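# Slide a drive sled from the shelf into the empty rack bay

## Task

Take a drive sled off the shelf and push it into the one vacant bay of the rack. It is finished only when the sled's front face sits level with the fronts of the neighbouring drives and it is oriented the same way up as they are. The gripper must then release it and back away, and the sled has to stay put by itself, without the robot holding it.

## Robot and tools

ROBOT. Two arms, left_arm and right_arm, each with a parallel two-finger gripper. left_arm is the robot's own left, on the +y side; right_arm is on the -y side. The names have nothing to do with which side of an image something appears on. Arm bases in the scene frame: left_arm at (-0.022, +0.368, +1.505) m, right_arm at (-0.022, -0.368, +1.505) m. Joint ranges (rad), base to gripper: waist -2.880..2.880, shoulder 0.000..3.142, elbow 0.000..3.019, wrist pitch -1.693..1.571, wrist yaw -1.571..1.571, wrist roll -2.094..2.094. The elbow never fully straightens.

FRAME. All poses use one shared scene frame: origin on the floor (z = 0) under the centre of the robot's foot, +z up, +x in the direction the robot faces, +y toward the left arm. Positions are in metres; orientations are quaternions written w first (qw, qx, qy, qz). Only the floor height is known for sure. A gripper's fingers point along its own +z axis and close along its own y axis. The reported hand position is the point between the finger pads, roughly 1 cm short of the fingertips; it can be somewhat wrong, more so at long reach, and arms often stop a centimetre or more off target, usually low.

ROW FORMAT (used by both motion tools). Exactly 16 numbers: left_arm x, y, z, qw, qx, qy, qz, opening, then right_arm x, y, z, qw, qx, qy, qz, opening. Both arms are always included. x, y, z and the quaternion are an absolute pose for that gripper in the scene frame, not an offset. Opening runs from -1 (closed) to +1 (fully open, 0.094 m). To keep an arm still, resend exactly the pose from the last result taken before it was meant to stop, with the desired opening; to hold an orientation, keep sending the same quaternion rather than copying the drifting reported one.

execute_actions(actions): a list of actions run one after another. Each action is a list of up to 15 rows, one row per control step of 1/30 s; if fewer than 15 rows are given, the last row is repeated to fill the action. An empty list just returns the current state and images. Every step, the commanded pose is clamped to within 70 mm and 16 degrees of where the gripper actually is; position wins over orientation if both cannot be met. After an action the arm goes no further than its last clamped pose, so distant targets need several actions. An action is rejected for both arms if any target lies more than 0.6 m from that gripper's current position along any of its own axes; if the first action fails this, or anything is malformed, nothing in the call runs.

move(target, speed, blocking): target is one 16-number row, an absolute pose for each gripper. Each gripper follows a straight line toward it, turning the short way, with both paths finishing together after 0.5 to 10 s (cut off at 10 s). speed is the path top speed in m/s, 0.002 to 0.5, default 0.25; rotation is capped at twice that in rad/s. Openings are sent at the start. Paths ignore obstacles and the other arm; grippers lag, wander and can exceed speed near full stretch. Faster motion and targets set deeper past a contact mean harder impacts and pushes. blocking=false returns after 0.5 s while motion continues; then only wait or stop are accepted until a result shows the move ended. The result adds a move: line with the ending (done, off_target, moving, held, fault) and limits (paced = pose was clipped; held = a check blocked steps, after which the arm may surge), plus each gripper's distance to its target.

wait(seconds): 0 to 10; lets the scene run with the last commands held; returns early if a running move ends.

stop(): brakes a running move; needs room to decelerate; fingers keep moving.

zoom_image(camera, region): camera is one of cam_head_left, cam_head_right, cam_left_wrist, cam_right_wrist (all 504x504); region is [x0, y0, x1, y1] in pixels from the top-left, at most 504 by 504.

read_manual(section): returns URDF licence texts; "licences" is the only section.

finished_scene(scene): ends the scene with the given number once the robot has held the last command; irreversible. Reply only with tool calls until then.

RESULTS. Each result has a state line left_arm: … | right_arm: … with gripper position and quat_wxyz, Hand target lines (where the controller is currently driving each gripper), Joint positions (last value = measured finger gap in metres), grip_measured (finger opening on the command scale, each gripper off by up to about 1 mm), then the four camera images in the order listed above. A pose unreachable line means the clearance check altered or blocked that arm's command. FAULT lines report arm stops; MOTOR HOT warns at 85 °C, and at 100 °C an OVER-TEMPERATURE FAULT makes that arm go limp and drop until cooled. Holding loads heats motors, even while you are thinking.

GRIPPING. Fingers go to the opening written (except near ±1). Hold firmly by commanding about 0.03 below grip_measured; smaller margins grip more gently. Pad force is roughly 50–62 N, less for parts under about 2 mm thick, with a brief spike on first contact.

AVOID. Arms striking or pressing on each other, dropping or slamming the sled, hard shoves, and knocking anything off or out of the work area. Expect occasional brief tugs on a held part or pushes on loose items. The robot keeps executing its last command while you compose replies.

Each tool is called after "Emit:" as name(argument=value, ...), one argument or row to a line, values as JSON.

## Session

Emit:
execute_actions(
  actions=[],
)

Scene clock: 0.00 s.
left_arm: end_effector_position=(+0.6576, +0.0243, +1.1695) grip_measured=-0.994 end_effector_quat_wxyz=(+0.392, -0.081, +0.870, -0.288) | right_arm: end_effector_position=(+0.5052, -0.0071, +1.2804) grip_measured=+1.000 end_effector_quat_wxyz=(-0.160, +0.362, -0.877, -0.274)
Joint positions: left_arm=[ 0.703  1.868  1.317  0.834 -0.084  0.171  0.   ] | right_arm=[ 2.659  1.52   1.096 -0.056  0.343 -0.69   0.094]
Joint velocities: left_arm=[-0.015 -0.005 -0.007 -0.002 -0.007 -0.051 -0.   ] | right_arm=[ 0.005 -0.005  0.002  0.007 -0.007 -0.051  0.   ]
Hand target (left_arm): +0.658, +0.026, +1.166; +0.392, -0.081, +0.871, -0.285
Hand target (right_arm): +0.507, -0.007, +1.279; +0.161, -0.360, +0.877, +0.273

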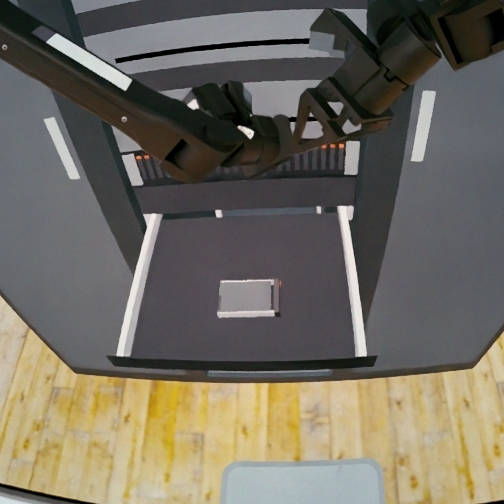

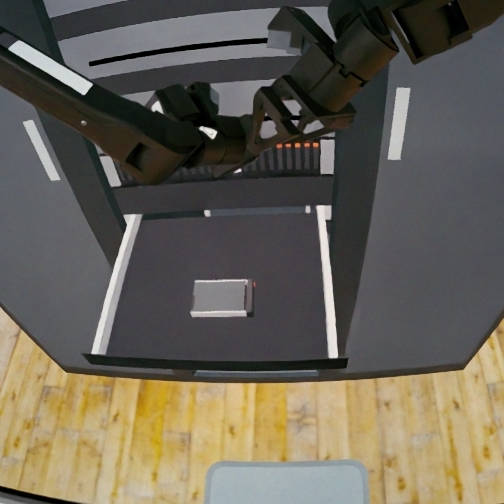

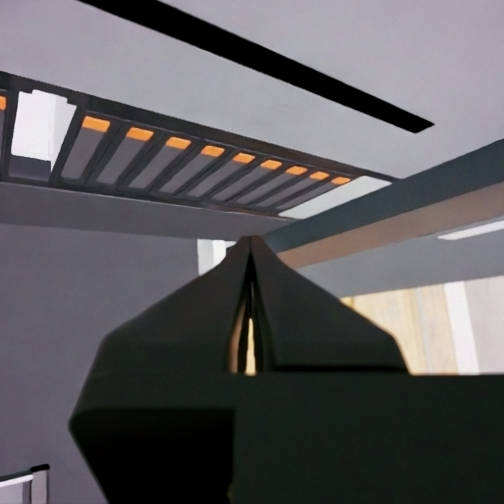

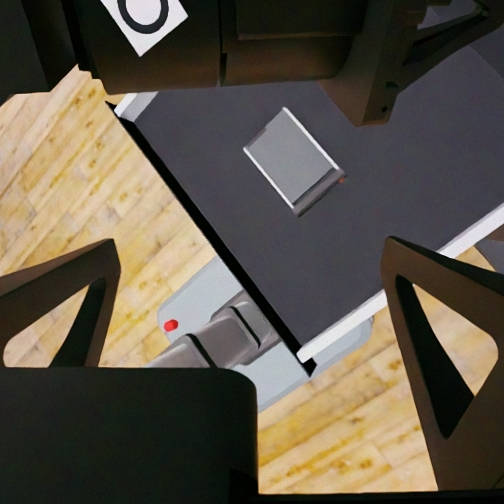

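Emit:
move(
  target=[0.6576,0.0243,1.1695,0.392,-0.081,0.870,-0.288,-1, 0.45,-0.3,1.33,0.16,-0.36,0.877,0.273,1],
  speed=0.2,
)

Emit:
move(
  target=[0.45,0.25,1.25,0.5,0,0.866,0,1, 0.45,-0.3,1.33,0.16,-0.36,0.877,0.273,1],
  speed=0.2,
)

Scene clock: 14.07 s.
left_arm: end_effector_position=(+0.6576, +0.0243, +1.1695) grip_measured=-0.994 end_effector_quat_wxyz=(+0.392, -0.081, +0.870, -0.288) | right_arm: end_effector_position=(+0.4576, -0.2985, +1.3312) grip_measured=+1.000 end_effector_quat_wxyz=(-0.164, +0.350, -0.880, -0.276)
Joint positions: left_arm=[ 0.703  1.868  1.317  0.834 -0.084  0.171  0.   ] | right_arm=[ 2.175  0.767  0.729 -0.4   -0.1   -0.885  0.094]
Joint velocities: left_arm=[-0.015  0.005  0.002 -0.002 -0.066  0.022  0.   ] | right_arm=[-0.015 -0.015 -0.002  0.007 -0.022 -0.081  0.   ]
Hand target (left_arm): +0.658, +0.024, +1.170; +0.392, -0.081, +0.870, -0.288
Hand target (right_arm): +0.451, -0.300, +1.329; +0.158, -0.356, +0.878, +0.277
Off the commanded pose (left_arm): 0.000 m, 0 deg.
Off the commanded pose (right_arm): 0.008 m, 1 deg.
move: done

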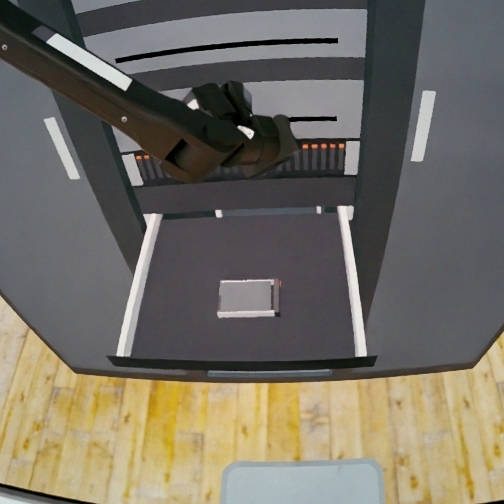

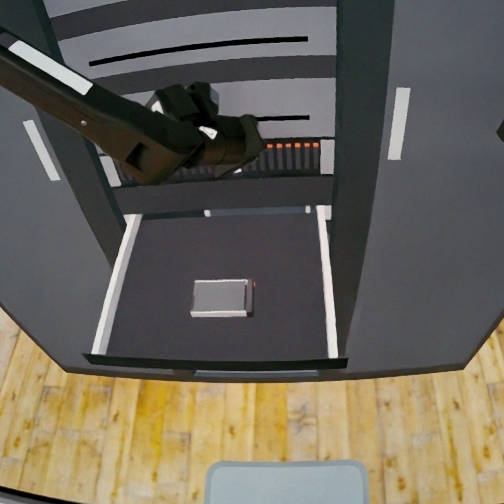

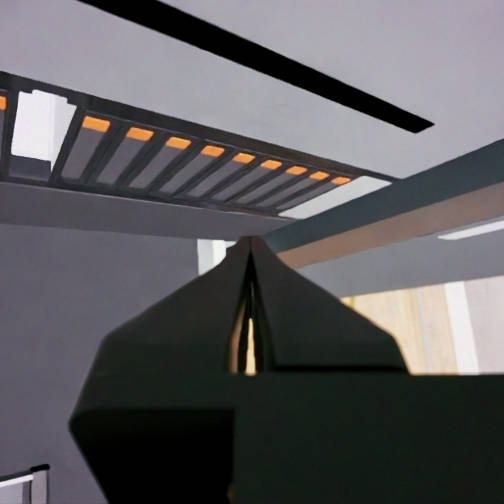

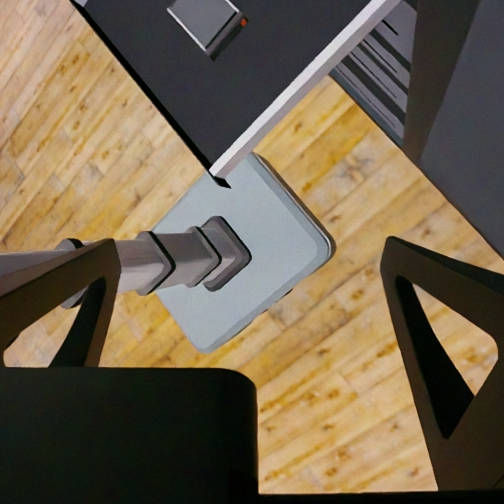

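Scene clock: 16.07 s.
left_arm: end_effector_position=(+0.4541, +0.2407, +1.2527) grip_measured=+1.000 end_effector_quat_wxyz=(+0.441, +0.017, +0.896, -0.044) | right_arm: end_effector_position=(+0.4538, -0.2978, +1.3300) grip_measured=+1.000 end_effector_quat_wxyz=(-0.162, +0.355, -0.878, -0.276)
Joint positions: left_arm=[ 0.814  1.581  0.476  1.557 -0.296  0.566  0.094] | right_arm=[ 2.175  0.767  0.722 -0.4   -0.098 -0.895  0.094]
Joint velocities: left_arm=[-0.005 -0.015  0.012  0.012 -0.081  0.007  0.   ] | right_arm=[-0.005 -0.015 -0.002 -0.037 -0.051  0.022  0.   ]
Hand target (left_arm): +0.452, +0.251, +1.252; +0.442, +0.019, +0.896, -0.032
Hand target (right_arm): +0.450, -0.300, +1.330; +0.160, -0.360, +0.878, +0.273
Off the commanded pose (left_arm): 0.011 m, 9 deg.
Off the commanded pose (right_arm): 0.004 m, 1 deg.
joint sent to its limit (left arm) — the command would take joint 4 (wrist pitch) past its upper limit, so that joint was sent only as far as its limit.
move: off_target (left_arm)

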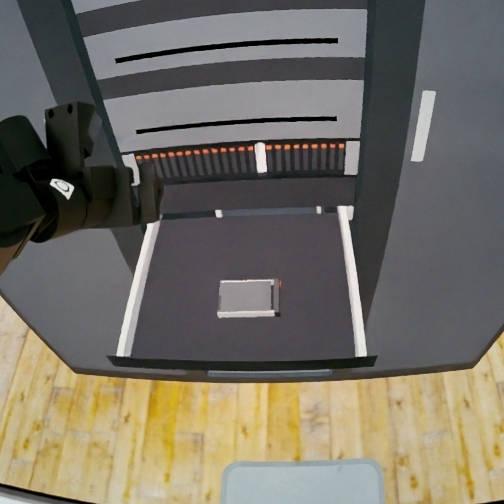

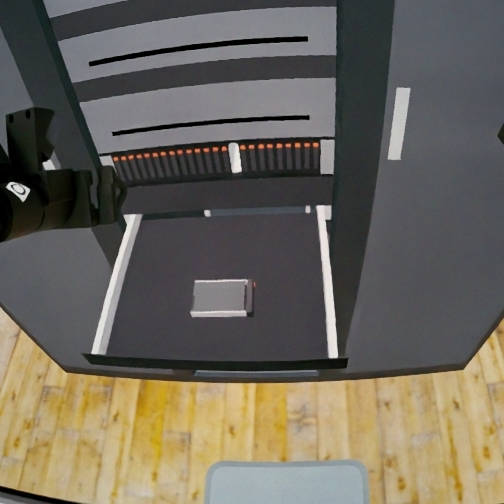

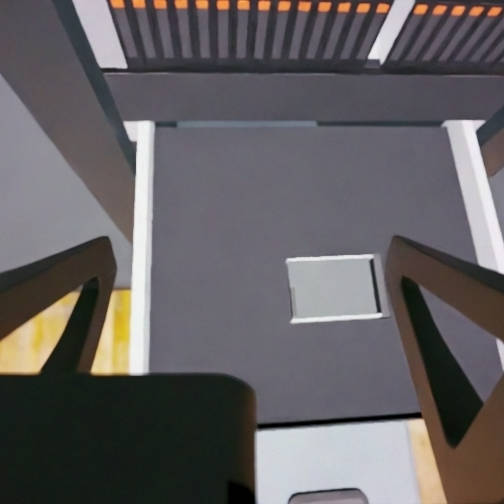

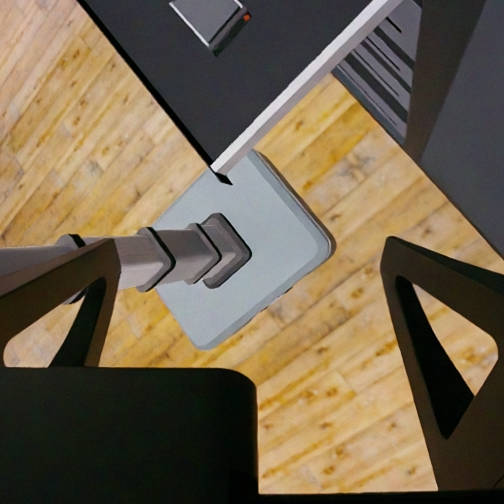

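Emit:
move(
  target=[0.45,0.08,1.15,0,0.707,0.707,0,1, 0.45,-0.3,1.33,0.16,-0.36,0.877,0.273,1],
  speed=0.3,
)

Scene clock: 52.40 s.
left_arm: end_effector_position=(+0.4541, +0.0924, +1.1477) grip_measured=+1.000 end_effector_quat_wxyz=(+0.002, +0.697, +0.717, +0.001) | right_arm: end_effector_position=(+0.4538, -0.2978, +1.3300) grip_measured=+1.000 end_effector_quat_wxyz=(-0.162, +0.355, -0.878, -0.276)
Joint positions: left_arm=[ 0.61   1.716  1.142 -0.04  -0.862  1.428  0.094] | right_arm=[ 2.175  0.767  0.722 -0.4   -0.098 -0.895  0.094]
Joint velocities: left_arm=[ 0.005 -0.015  0.007  0.002 -0.066  0.007  0.   ] | right_arm=[-0.005  0.005  0.002 -0.002 -0.022 -0.066  0.   ]
Hand target (left_arm): +0.448, +0.081, +1.150; +0.002, +0.708, +0.707, -0.004
Hand target (right_arm): +0.450, -0.300, +1.330; +0.160, -0.360, +0.878, +0.273
Off the commanded pose (left_arm): 0.013 m, 2 deg.
Off the commanded pose (right_arm): 0.004 m, 1 deg.
move: off_target (left_arm)

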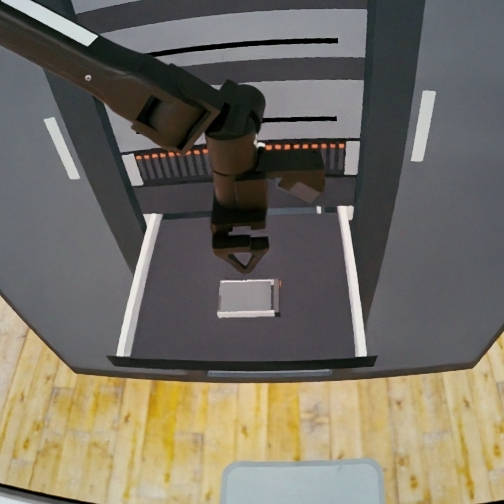

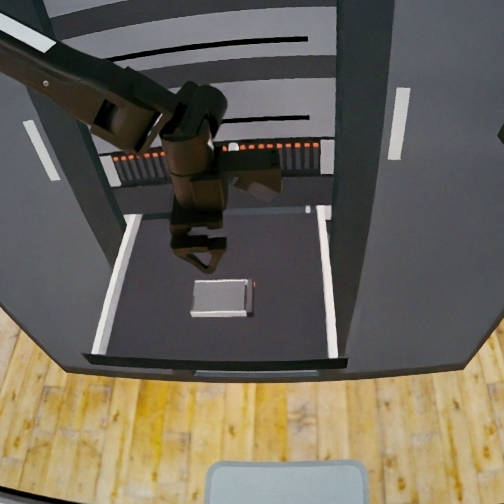

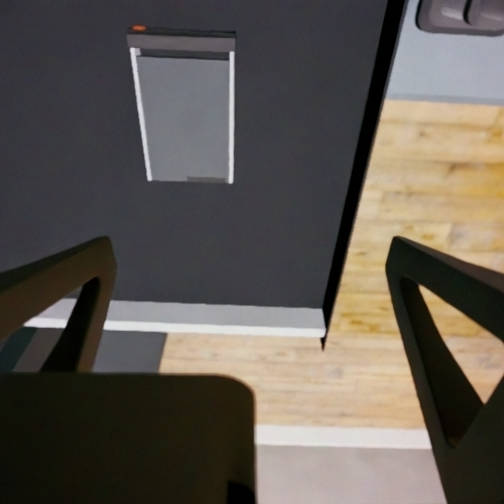

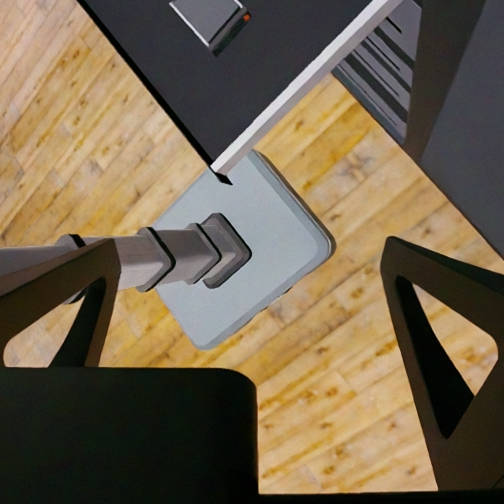

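Emit:
move(
  target=[0.50,0.02,1.05,0,0.707,0.707,0,1, 0.45,-0.3,1.33,0.16,-0.36,0.877,0.273,1],
  speed=0.2,
)

Scene clock: 64.40 s.
left_arm: end_effector_position=(+0.5036, +0.0085, +1.0667) grip_measured=+1.000 end_effector_quat_wxyz=(+0.014, +0.704, +0.710, -0.002) | right_arm: end_effector_position=(+0.4538, -0.2978, +1.3300) grip_measured=+1.000 end_effector_quat_wxyz=(-0.162, +0.356, -0.878, -0.276)
Joint positions: left_arm=[ 0.63   2.013  1.536 -0.101 -0.824  1.483  0.094] | right_arm=[ 2.175  0.767  0.722 -0.4   -0.098 -0.895  0.094]
Joint velocities: left_arm=[ 0.015 -0.015  0.007  0.007  0.037  0.066  0.   ] | right_arm=[-0.005 -0.024 -0.017 -0.012  0.022  0.022  0.   ]
Hand target (left_arm): +0.499, +0.020, +1.050; +0.000, +0.707, +0.707, -0.000
Hand target (right_arm): +0.450, -0.300, +1.330; +0.160, -0.360, +0.877, +0.273
Off the commanded pose (left_arm): 0.021 m, 2 deg.
Off the commanded pose (right_arm): 0.004 m, 1 deg.
move: off_target (left_arm)

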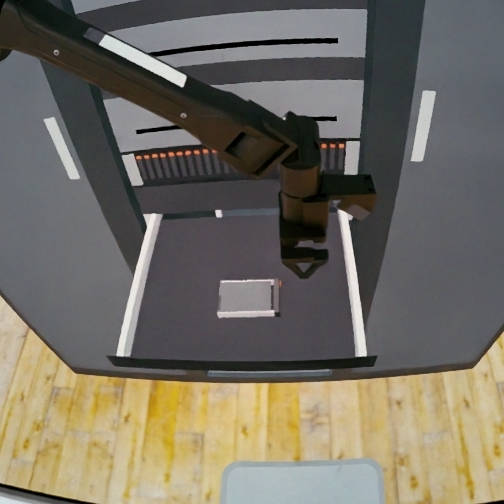

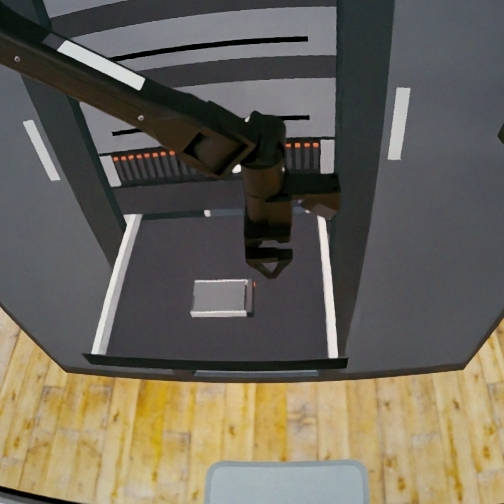

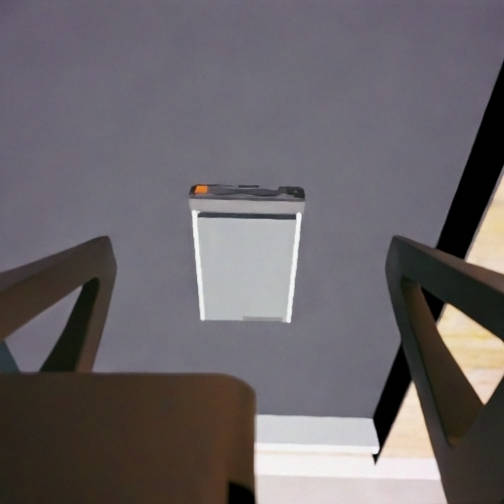

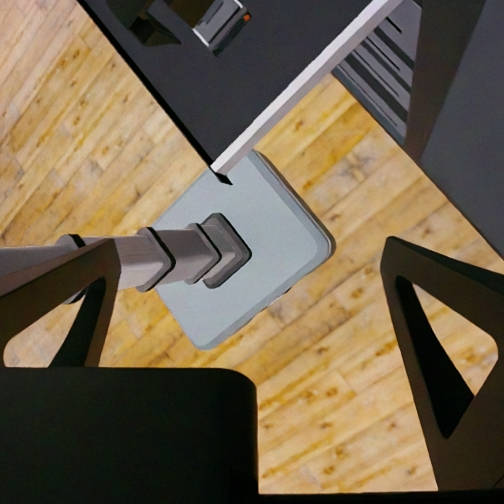

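Emit:
move(
  target=[0.503,0.05,1.01,0,0.707,0.707,0,1, 0.45,-0.3,1.33,0.16,-0.36,0.877,0.273,1],
  speed=0.1,
)

Scene clock: 75.70 s.
left_arm: end_effector_position=(+0.5134, +0.0471, +1.0266) grip_measured=+1.000 end_effector_quat_wxyz=(+0.009, +0.704, +0.710, -0.000) | right_arm: end_effector_position=(+0.4538, -0.2978, +1.3300) grip_measured=+1.000 end_effector_quat_wxyz=(-0.162, +0.356, -0.878, -0.276)
Joint positions: left_arm=[ 0.715  2.016  1.553 -0.078 -0.761  1.54   0.094] | right_arm=[ 2.175  0.767  0.722 -0.4   -0.098 -0.895  0.094]
Joint velocities: left_arm=[-0.005  0.005  0.012  0.002  0.037 -0.037  0.   ] | right_arm=[-0.005  0.005  0.017  0.002 -0.037 -0.081  0.   ]
Hand target (left_arm): +0.503, +0.050, +1.011; +0.000, +0.707, +0.708, -0.001
Hand target (right_arm): +0.450, -0.300, +1.330; +0.160, -0.360, +0.878, +0.273
Off the commanded pose (left_arm): 0.020 m, 1 deg.
Off the commanded pose (right_arm): 0.004 m, 1 deg.
move: off_target (left_arm)

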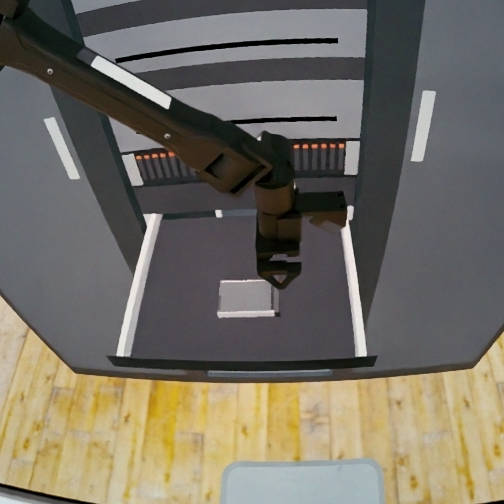

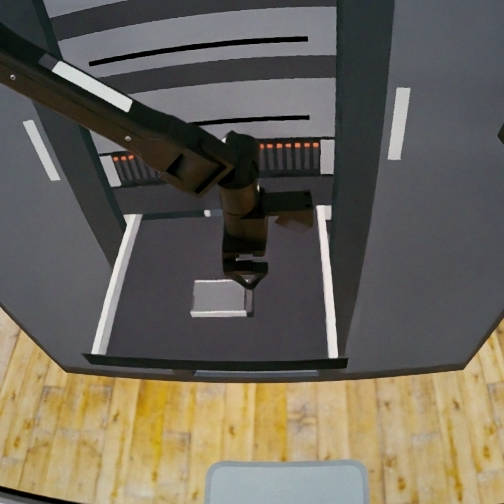

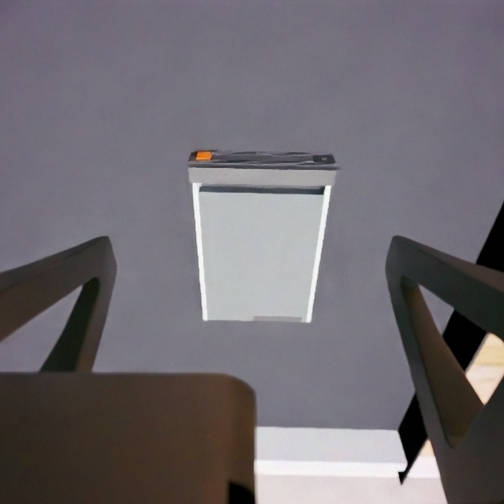

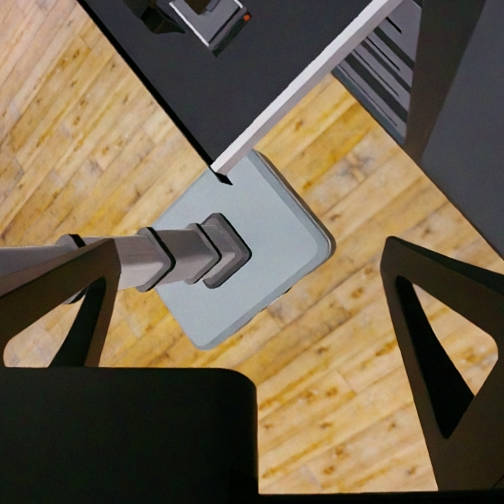

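Emit:
move(
  target=[0.499,0.068,0.955,0,0.707,0.707,0,1, 0.45,-0.3,1.33,0.16,-0.36,0.877,0.273,1],
  speed=0.06,
)

Scene clock: 85.90 s.
left_arm: end_effector_position=(+0.5076, +0.0582, +0.9745) grip_measured=+1.000 end_effector_quat_wxyz=(+0.011, +0.707, +0.708, -0.003) | right_arm: end_effector_position=(+0.4538, -0.2978, +1.3300) grip_measured=+1.000 end_effector_quat_wxyz=(-0.162, +0.356, -0.878, -0.276)
Joint positions: left_arm=[ 0.782  2.094  1.621 -0.039 -0.697  1.591  0.094] | right_arm=[ 2.175  0.767  0.722 -0.4   -0.098 -0.895  0.094]
Joint velocities: left_arm=[ 0.005  0.005  0.002 -0.002  0.022  0.081  0.   ] | right_arm=[-0.005 -0.005  0.007  0.007 -0.022  0.022  0.   ]
Hand target (left_arm): +0.498, +0.069, +0.956; -0.000, +0.707, +0.707, -0.000
Hand target (right_arm): +0.450, -0.300, +1.330; +0.160, -0.360, +0.878, +0.273
Off the commanded pose (left_arm): 0.023 m, 1 deg.
Off the commanded pose (right_arm): 0.004 m, 1 deg.
move: off_target (left_arm)

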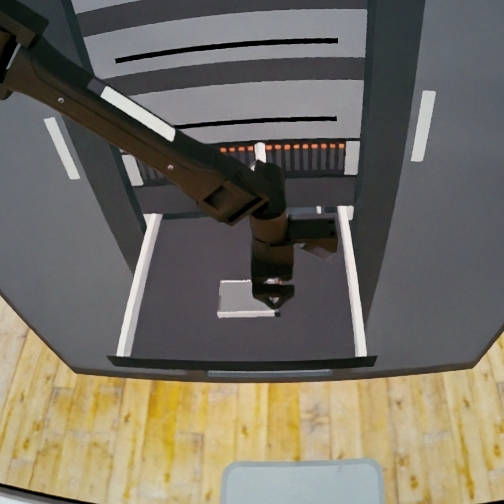

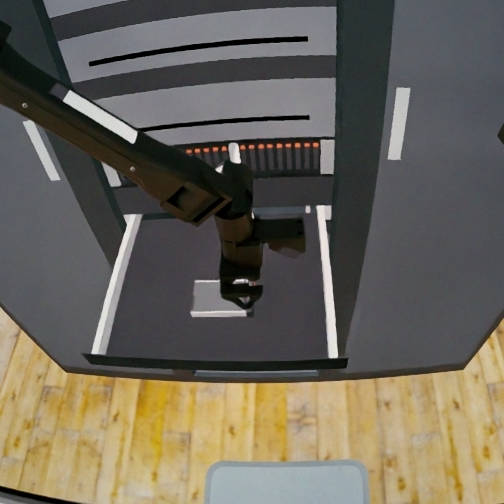

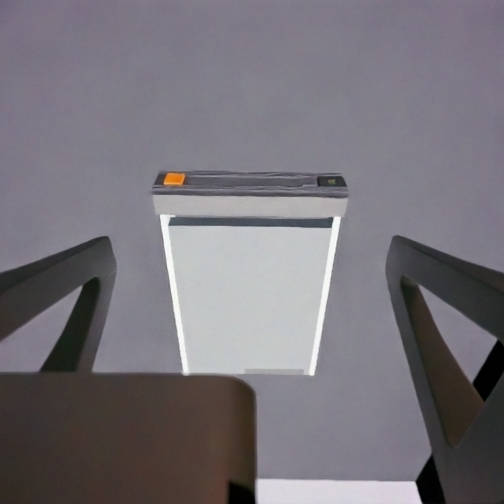

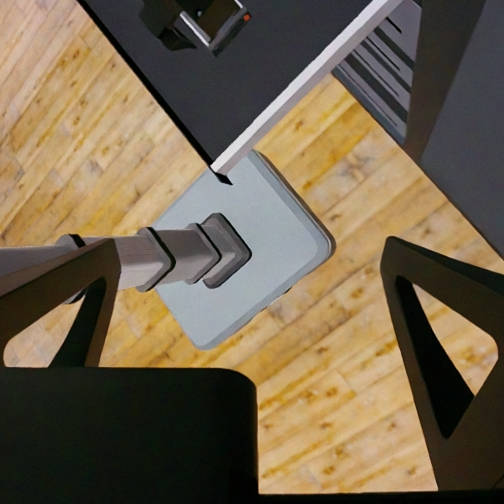

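Emit:
move(
  target=[0.499,0.08,0.925,0,0.707,0.707,0,1, 0.45,-0.3,1.33,0.16,-0.36,0.877,0.273,1],
  speed=0.03,
)

Scene clock: 96.00 s.
left_arm: end_effector_position=(+0.5100, +0.0689, +0.9454) grip_measured=+1.000 end_effector_quat_wxyz=(+0.012, +0.706, +0.708, -0.003) | right_arm: end_effector_position=(+0.4538, -0.2978, +1.3300) grip_measured=+1.000 end_effector_quat_wxyz=(-0.162, +0.356, -0.878, -0.276)
Joint positions: left_arm=[ 0.821  2.135  1.673 -0.032 -0.662  1.617  0.094] | right_arm=[ 2.175  0.767  0.722 -0.4   -0.098 -0.895  0.094]
Joint velocities: left_arm=[-0.005 -0.005  0.002 -0.007 -0.007 -0.022  0.   ] | right_arm=[ 0.005  0.005 -0.002  0.007  0.022 -0.022  0.   ]
Hand target (left_arm): +0.498, +0.081, +0.926; -0.000, +0.707, +0.707, -0.000
Hand target (right_arm): +0.450, -0.300, +1.330; +0.160, -0.360, +0.878, +0.273
Off the commanded pose (left_arm): 0.026 m, 1 deg.
Off the commanded pose (right_arm): 0.004 m, 1 deg.
move: off_target (left_arm)

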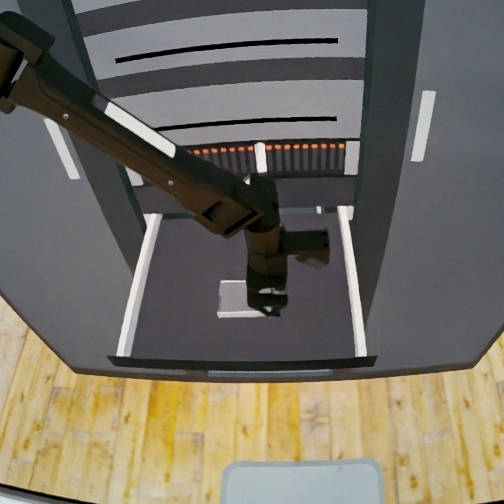

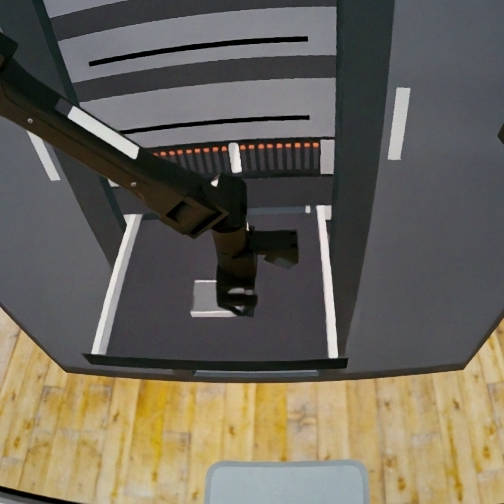

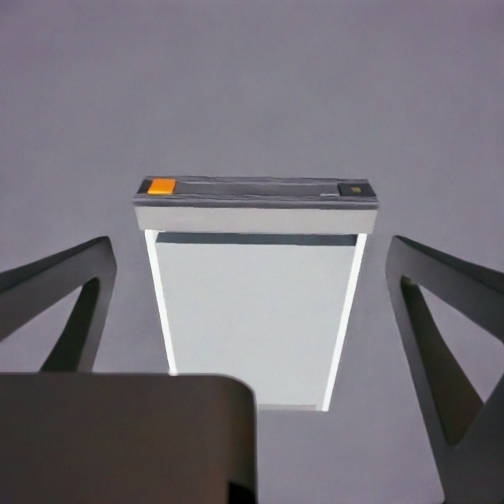

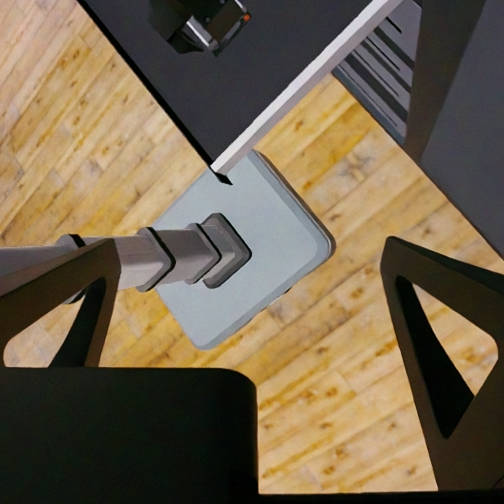

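Emit:
move(
  target=[0.497,0.082,0.916,0,0.707,0.707,0,1, 0.45,-0.3,1.33,0.16,-0.36,0.877,0.273,1],
  speed=0.02,
)

Scene clock: 103.27 s.
left_arm: end_effector_position=(+0.5077, +0.0701, +0.9361) grip_measured=+1.000 end_effector_quat_wxyz=(+0.011, +0.707, +0.707, -0.003) | right_arm: end_effector_position=(+0.4538, -0.2978, +1.3300) grip_measured=+1.000 end_effector_quat_wxyz=(-0.162, +0.356, -0.878, -0.276)
Joint positions: left_arm=[ 0.831  2.152  1.688 -0.027 -0.653  1.624  0.094] | right_arm=[ 2.175  0.767  0.722 -0.4   -0.098 -0.895  0.094]
Joint velocities: left_arm=[-0.015 -0.005  0.007  0.007  0.007 -0.022  0.   ] | right_arm=[ 0.005 -0.005 -0.002  0.002 -0.022  0.007  0.   ]
Hand target (left_arm): +0.496, +0.082, +0.917; -0.000, +0.707, +0.707, -0.000
Hand target (right_arm): +0.450, -0.300, +1.330; +0.160, -0.360, +0.878, +0.273
Off the commanded pose (left_arm): 0.026 m, 1 deg.
Off the commanded pose (right_arm): 0.004 m, 1 deg.
move: off_target (left_arm)

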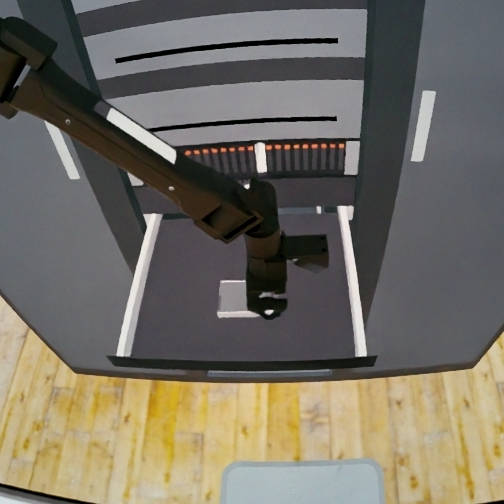

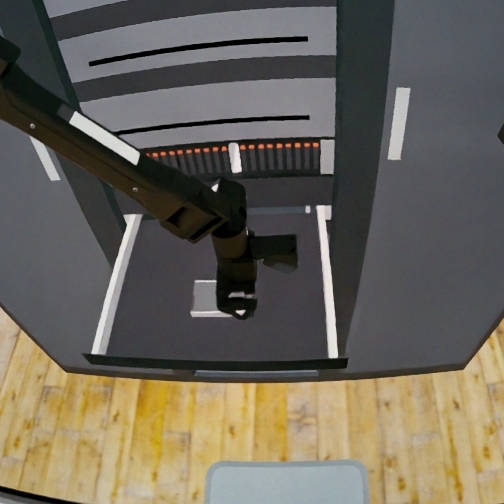

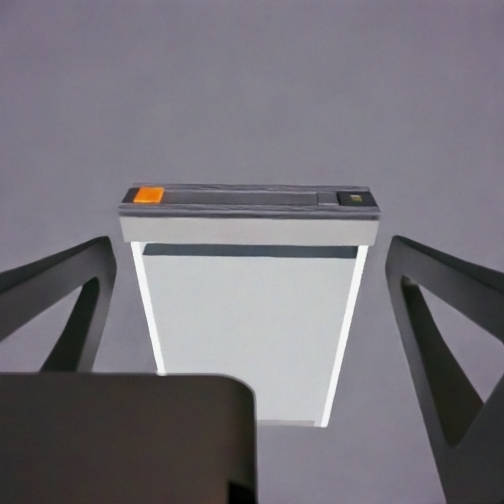

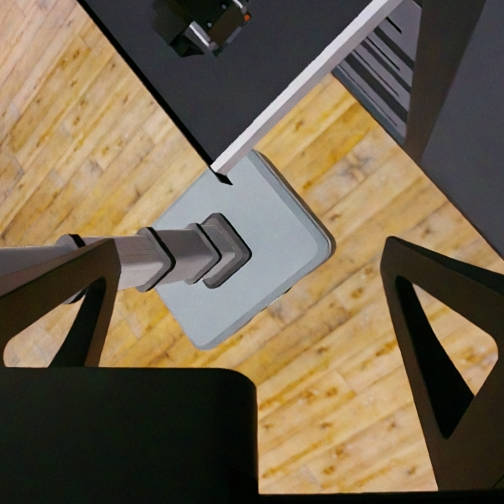

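Emit:
execute_actions(
  actions=[
    [[0.497,0.082,0.916,0,0.707,0.707,0,0.6, 0.45,-0.3,1.33,0.16,-0.36,0.877,0.273,1]],
    [[0.497,0.082,0.916,0,0.707,0.707,0,0.4, 0.45,-0.3,1.33,0.16,-0.36,0.877,0.273,1]],
  ],
)

Scene clock: 108.23 s.
left_arm: end_effector_position=(+0.5085, +0.0701, +0.9362) grip_measured=+0.548 end_effector_quat_wxyz=(+0.012, +0.707, +0.707, -0.003) | right_arm: end_effector_position=(+0.4538, -0.2978, +1.3300) grip_measured=+1.000 end_effector_quat_wxyz=(-0.162, +0.356, -0.878, -0.276)
Joint positions: left_arm=[ 0.831  2.152  1.689 -0.027 -0.652  1.625  0.073] | right_arm=[ 2.175  0.767  0.722 -0.4   -0.098 -0.895  0.094]
Joint velocities: left_arm=[ 0.005 -0.005 -0.022  0.007 -0.051 -0.007 -0.   ] | right_arm=[-0.015  0.015 -0.002  0.002 -0.007 -0.051  0.   ]
Hand target (left_arm): +0.497, +0.082, +0.917; -0.000, +0.707, +0.707, -0.000
Hand target (right_arm): +0.450, -0.300, +1.330; +0.160, -0.360, +0.878, +0.273
Off the commanded pose (left_arm): 0.026 m, 1 deg.
Off the commanded pose (right_arm): 0.004 m, 1 deg.

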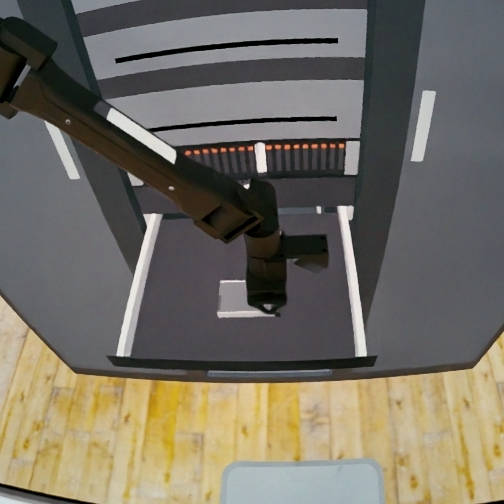

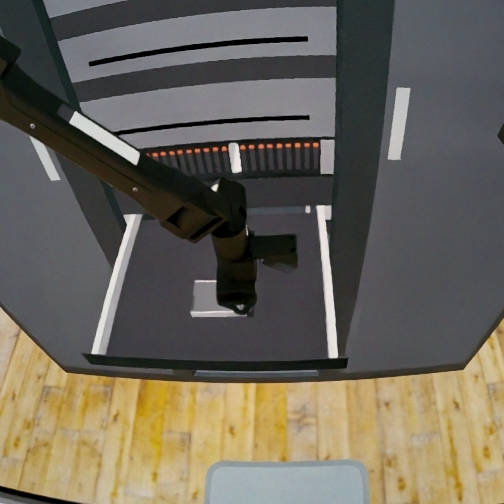

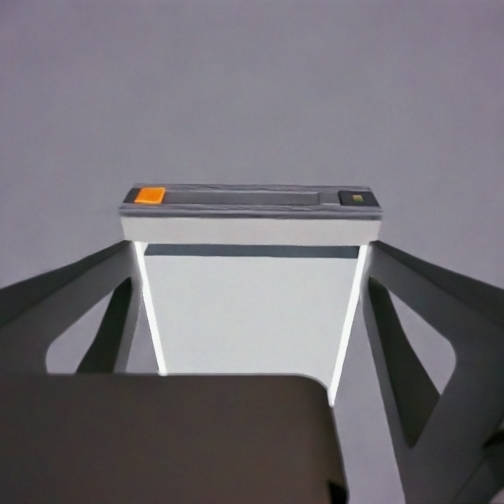

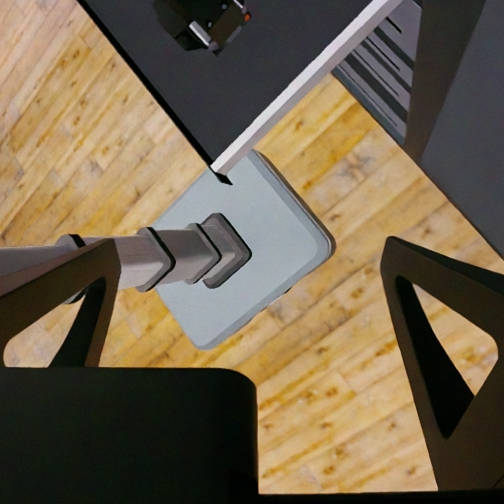

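Emit:
move(
  target=[0.47,0.08,1.08,0,0.707,0.707,0,0.51, 0.45,-0.3,1.33,0.16,-0.36,0.877,0.273,1],
  speed=0.15,
)

Emit:
move(
  target=[0.47,0.07,1.08,0.707,0.707,0,0,0.51, 0.45,-0.3,1.33,0.16,-0.36,0.877,0.273,1],
  speed=0.25,
)

Scene clock: 118.50 s.
left_arm: end_effector_position=(+0.4650, +0.0846, +1.0695) grip_measured=+0.548 end_effector_quat_wxyz=(-0.007, +0.711, +0.704, -0.000) | right_arm: end_effector_position=(+0.4538, -0.2978, +1.3300) grip_measured=+1.000 end_effector_quat_wxyz=(-0.162, +0.356, -0.878, -0.276)
Joint positions: left_arm=[ 0.703  1.873  1.3   -0.006 -0.794  1.527  0.073] | right_arm=[ 2.175  0.767  0.722 -0.4   -0.098 -0.895  0.094]
Joint velocities: left_arm=[-0.005 -0.015  0.017 -0.012  0.007 -0.022 -0.001] | right_arm=[ 0.005 -0.005  0.002  0.007  0.022 -0.007  0.   ]
Hand target (left_arm): +0.471, +0.080, +1.080; -0.000, +0.708, +0.707, +0.000
Hand target (right_arm): +0.450, -0.300, +1.330; +0.160, -0.360, +0.878, +0.273
Off the commanded pose (left_arm): 0.012 m, 1 deg.
Off the commanded pose (right_arm): 0.004 m, 1 deg.
move: off_target (left_arm)

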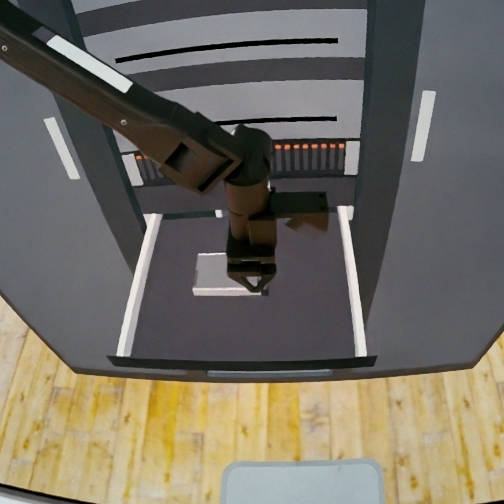

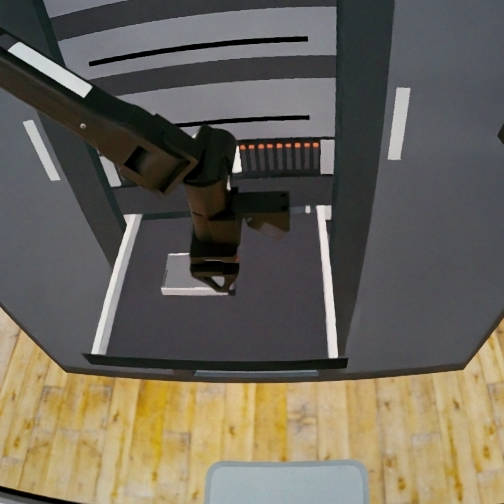

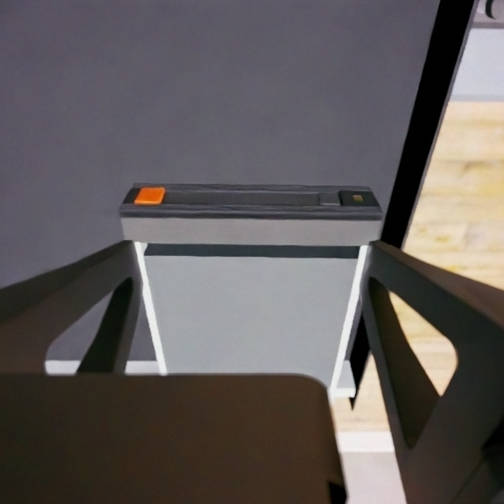

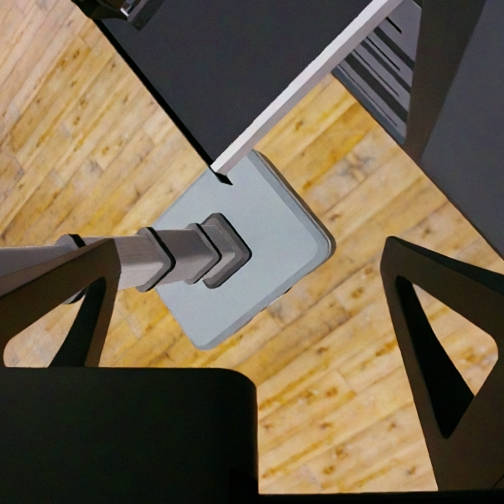

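Scene clock: 123.03 s.
left_arm: end_effector_position=(+0.4778, +0.0650, +1.0925) grip_measured=+0.548 end_effector_quat_wxyz=(+0.798, +0.570, +0.193, +0.032) | right_arm: end_effector_position=(+0.4538, -0.2978, +1.3300) grip_measured=+1.000 end_effector_quat_wxyz=(-0.162, +0.356, -0.878, -0.276)
Joint positions: left_arm=[1.079 2.195 1.403 1.188 1.323 2.094 0.073] | right_arm=[ 2.175  0.767  0.722 -0.4   -0.098 -0.895  0.094]
Joint velocities: left_arm=[ 0.005 -0.015 -0.002 -0.007 -0.007  0.051 -0.   ] | right_arm=[ 0.005 -0.005  0.007 -0.032  0.051  0.037  0.   ]
Hand target (left_arm): +0.476, +0.065, +1.094; +0.798, +0.570, +0.194, +0.030
Hand target (right_arm): +0.450, -0.300, +1.330; +0.160, -0.360, +0.878, +0.273
Off the commanded pose (left_arm): 0.016 m, 29 deg; orientation clipped at the last step of the last action.
Off the commanded pose (right_arm): 0.004 m, 1 deg.
move: held (left_arm); limits=paced,held; held on 13 of 136 steps (left_arm), including the last (left_arm)
pose unreachable (left arm): on one or more control steps of this call, first in action 0 (counted from 0), this arm could not follow its commanded pose, so it was not sent that pose on those steps. On the call's last step it was still not sent that pose. It may still have moved: this result reports where it is.
cause: the commanded pose would bring two parts of the arm too close to each other (its wrist (the part past joint 4) and its wrist camera, with joints 5 (wrist yaw) and 6 (wrist roll) between them).

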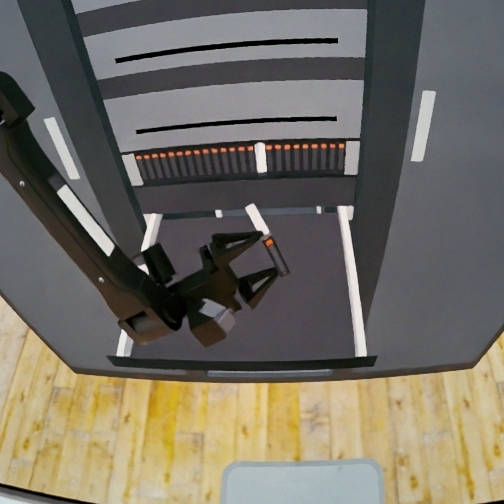

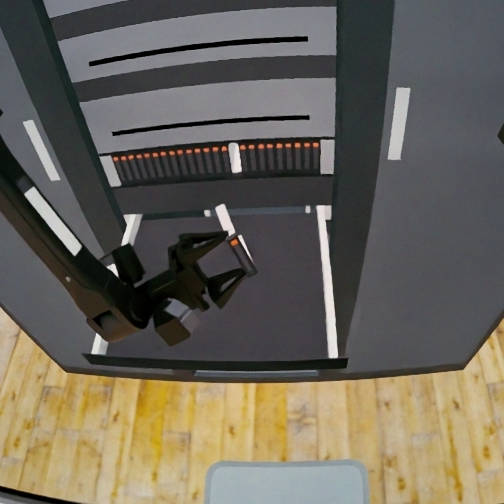

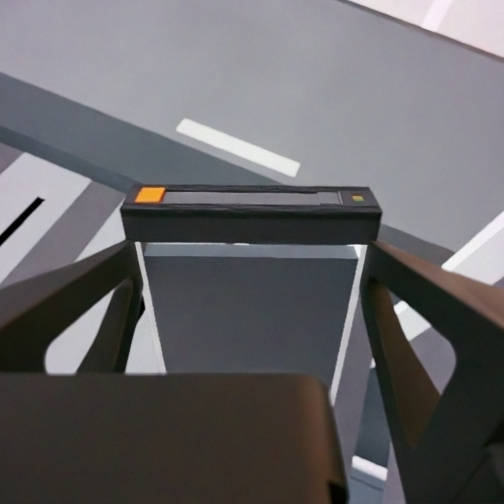

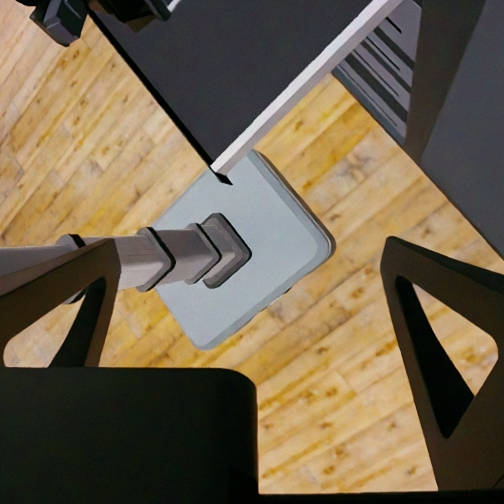

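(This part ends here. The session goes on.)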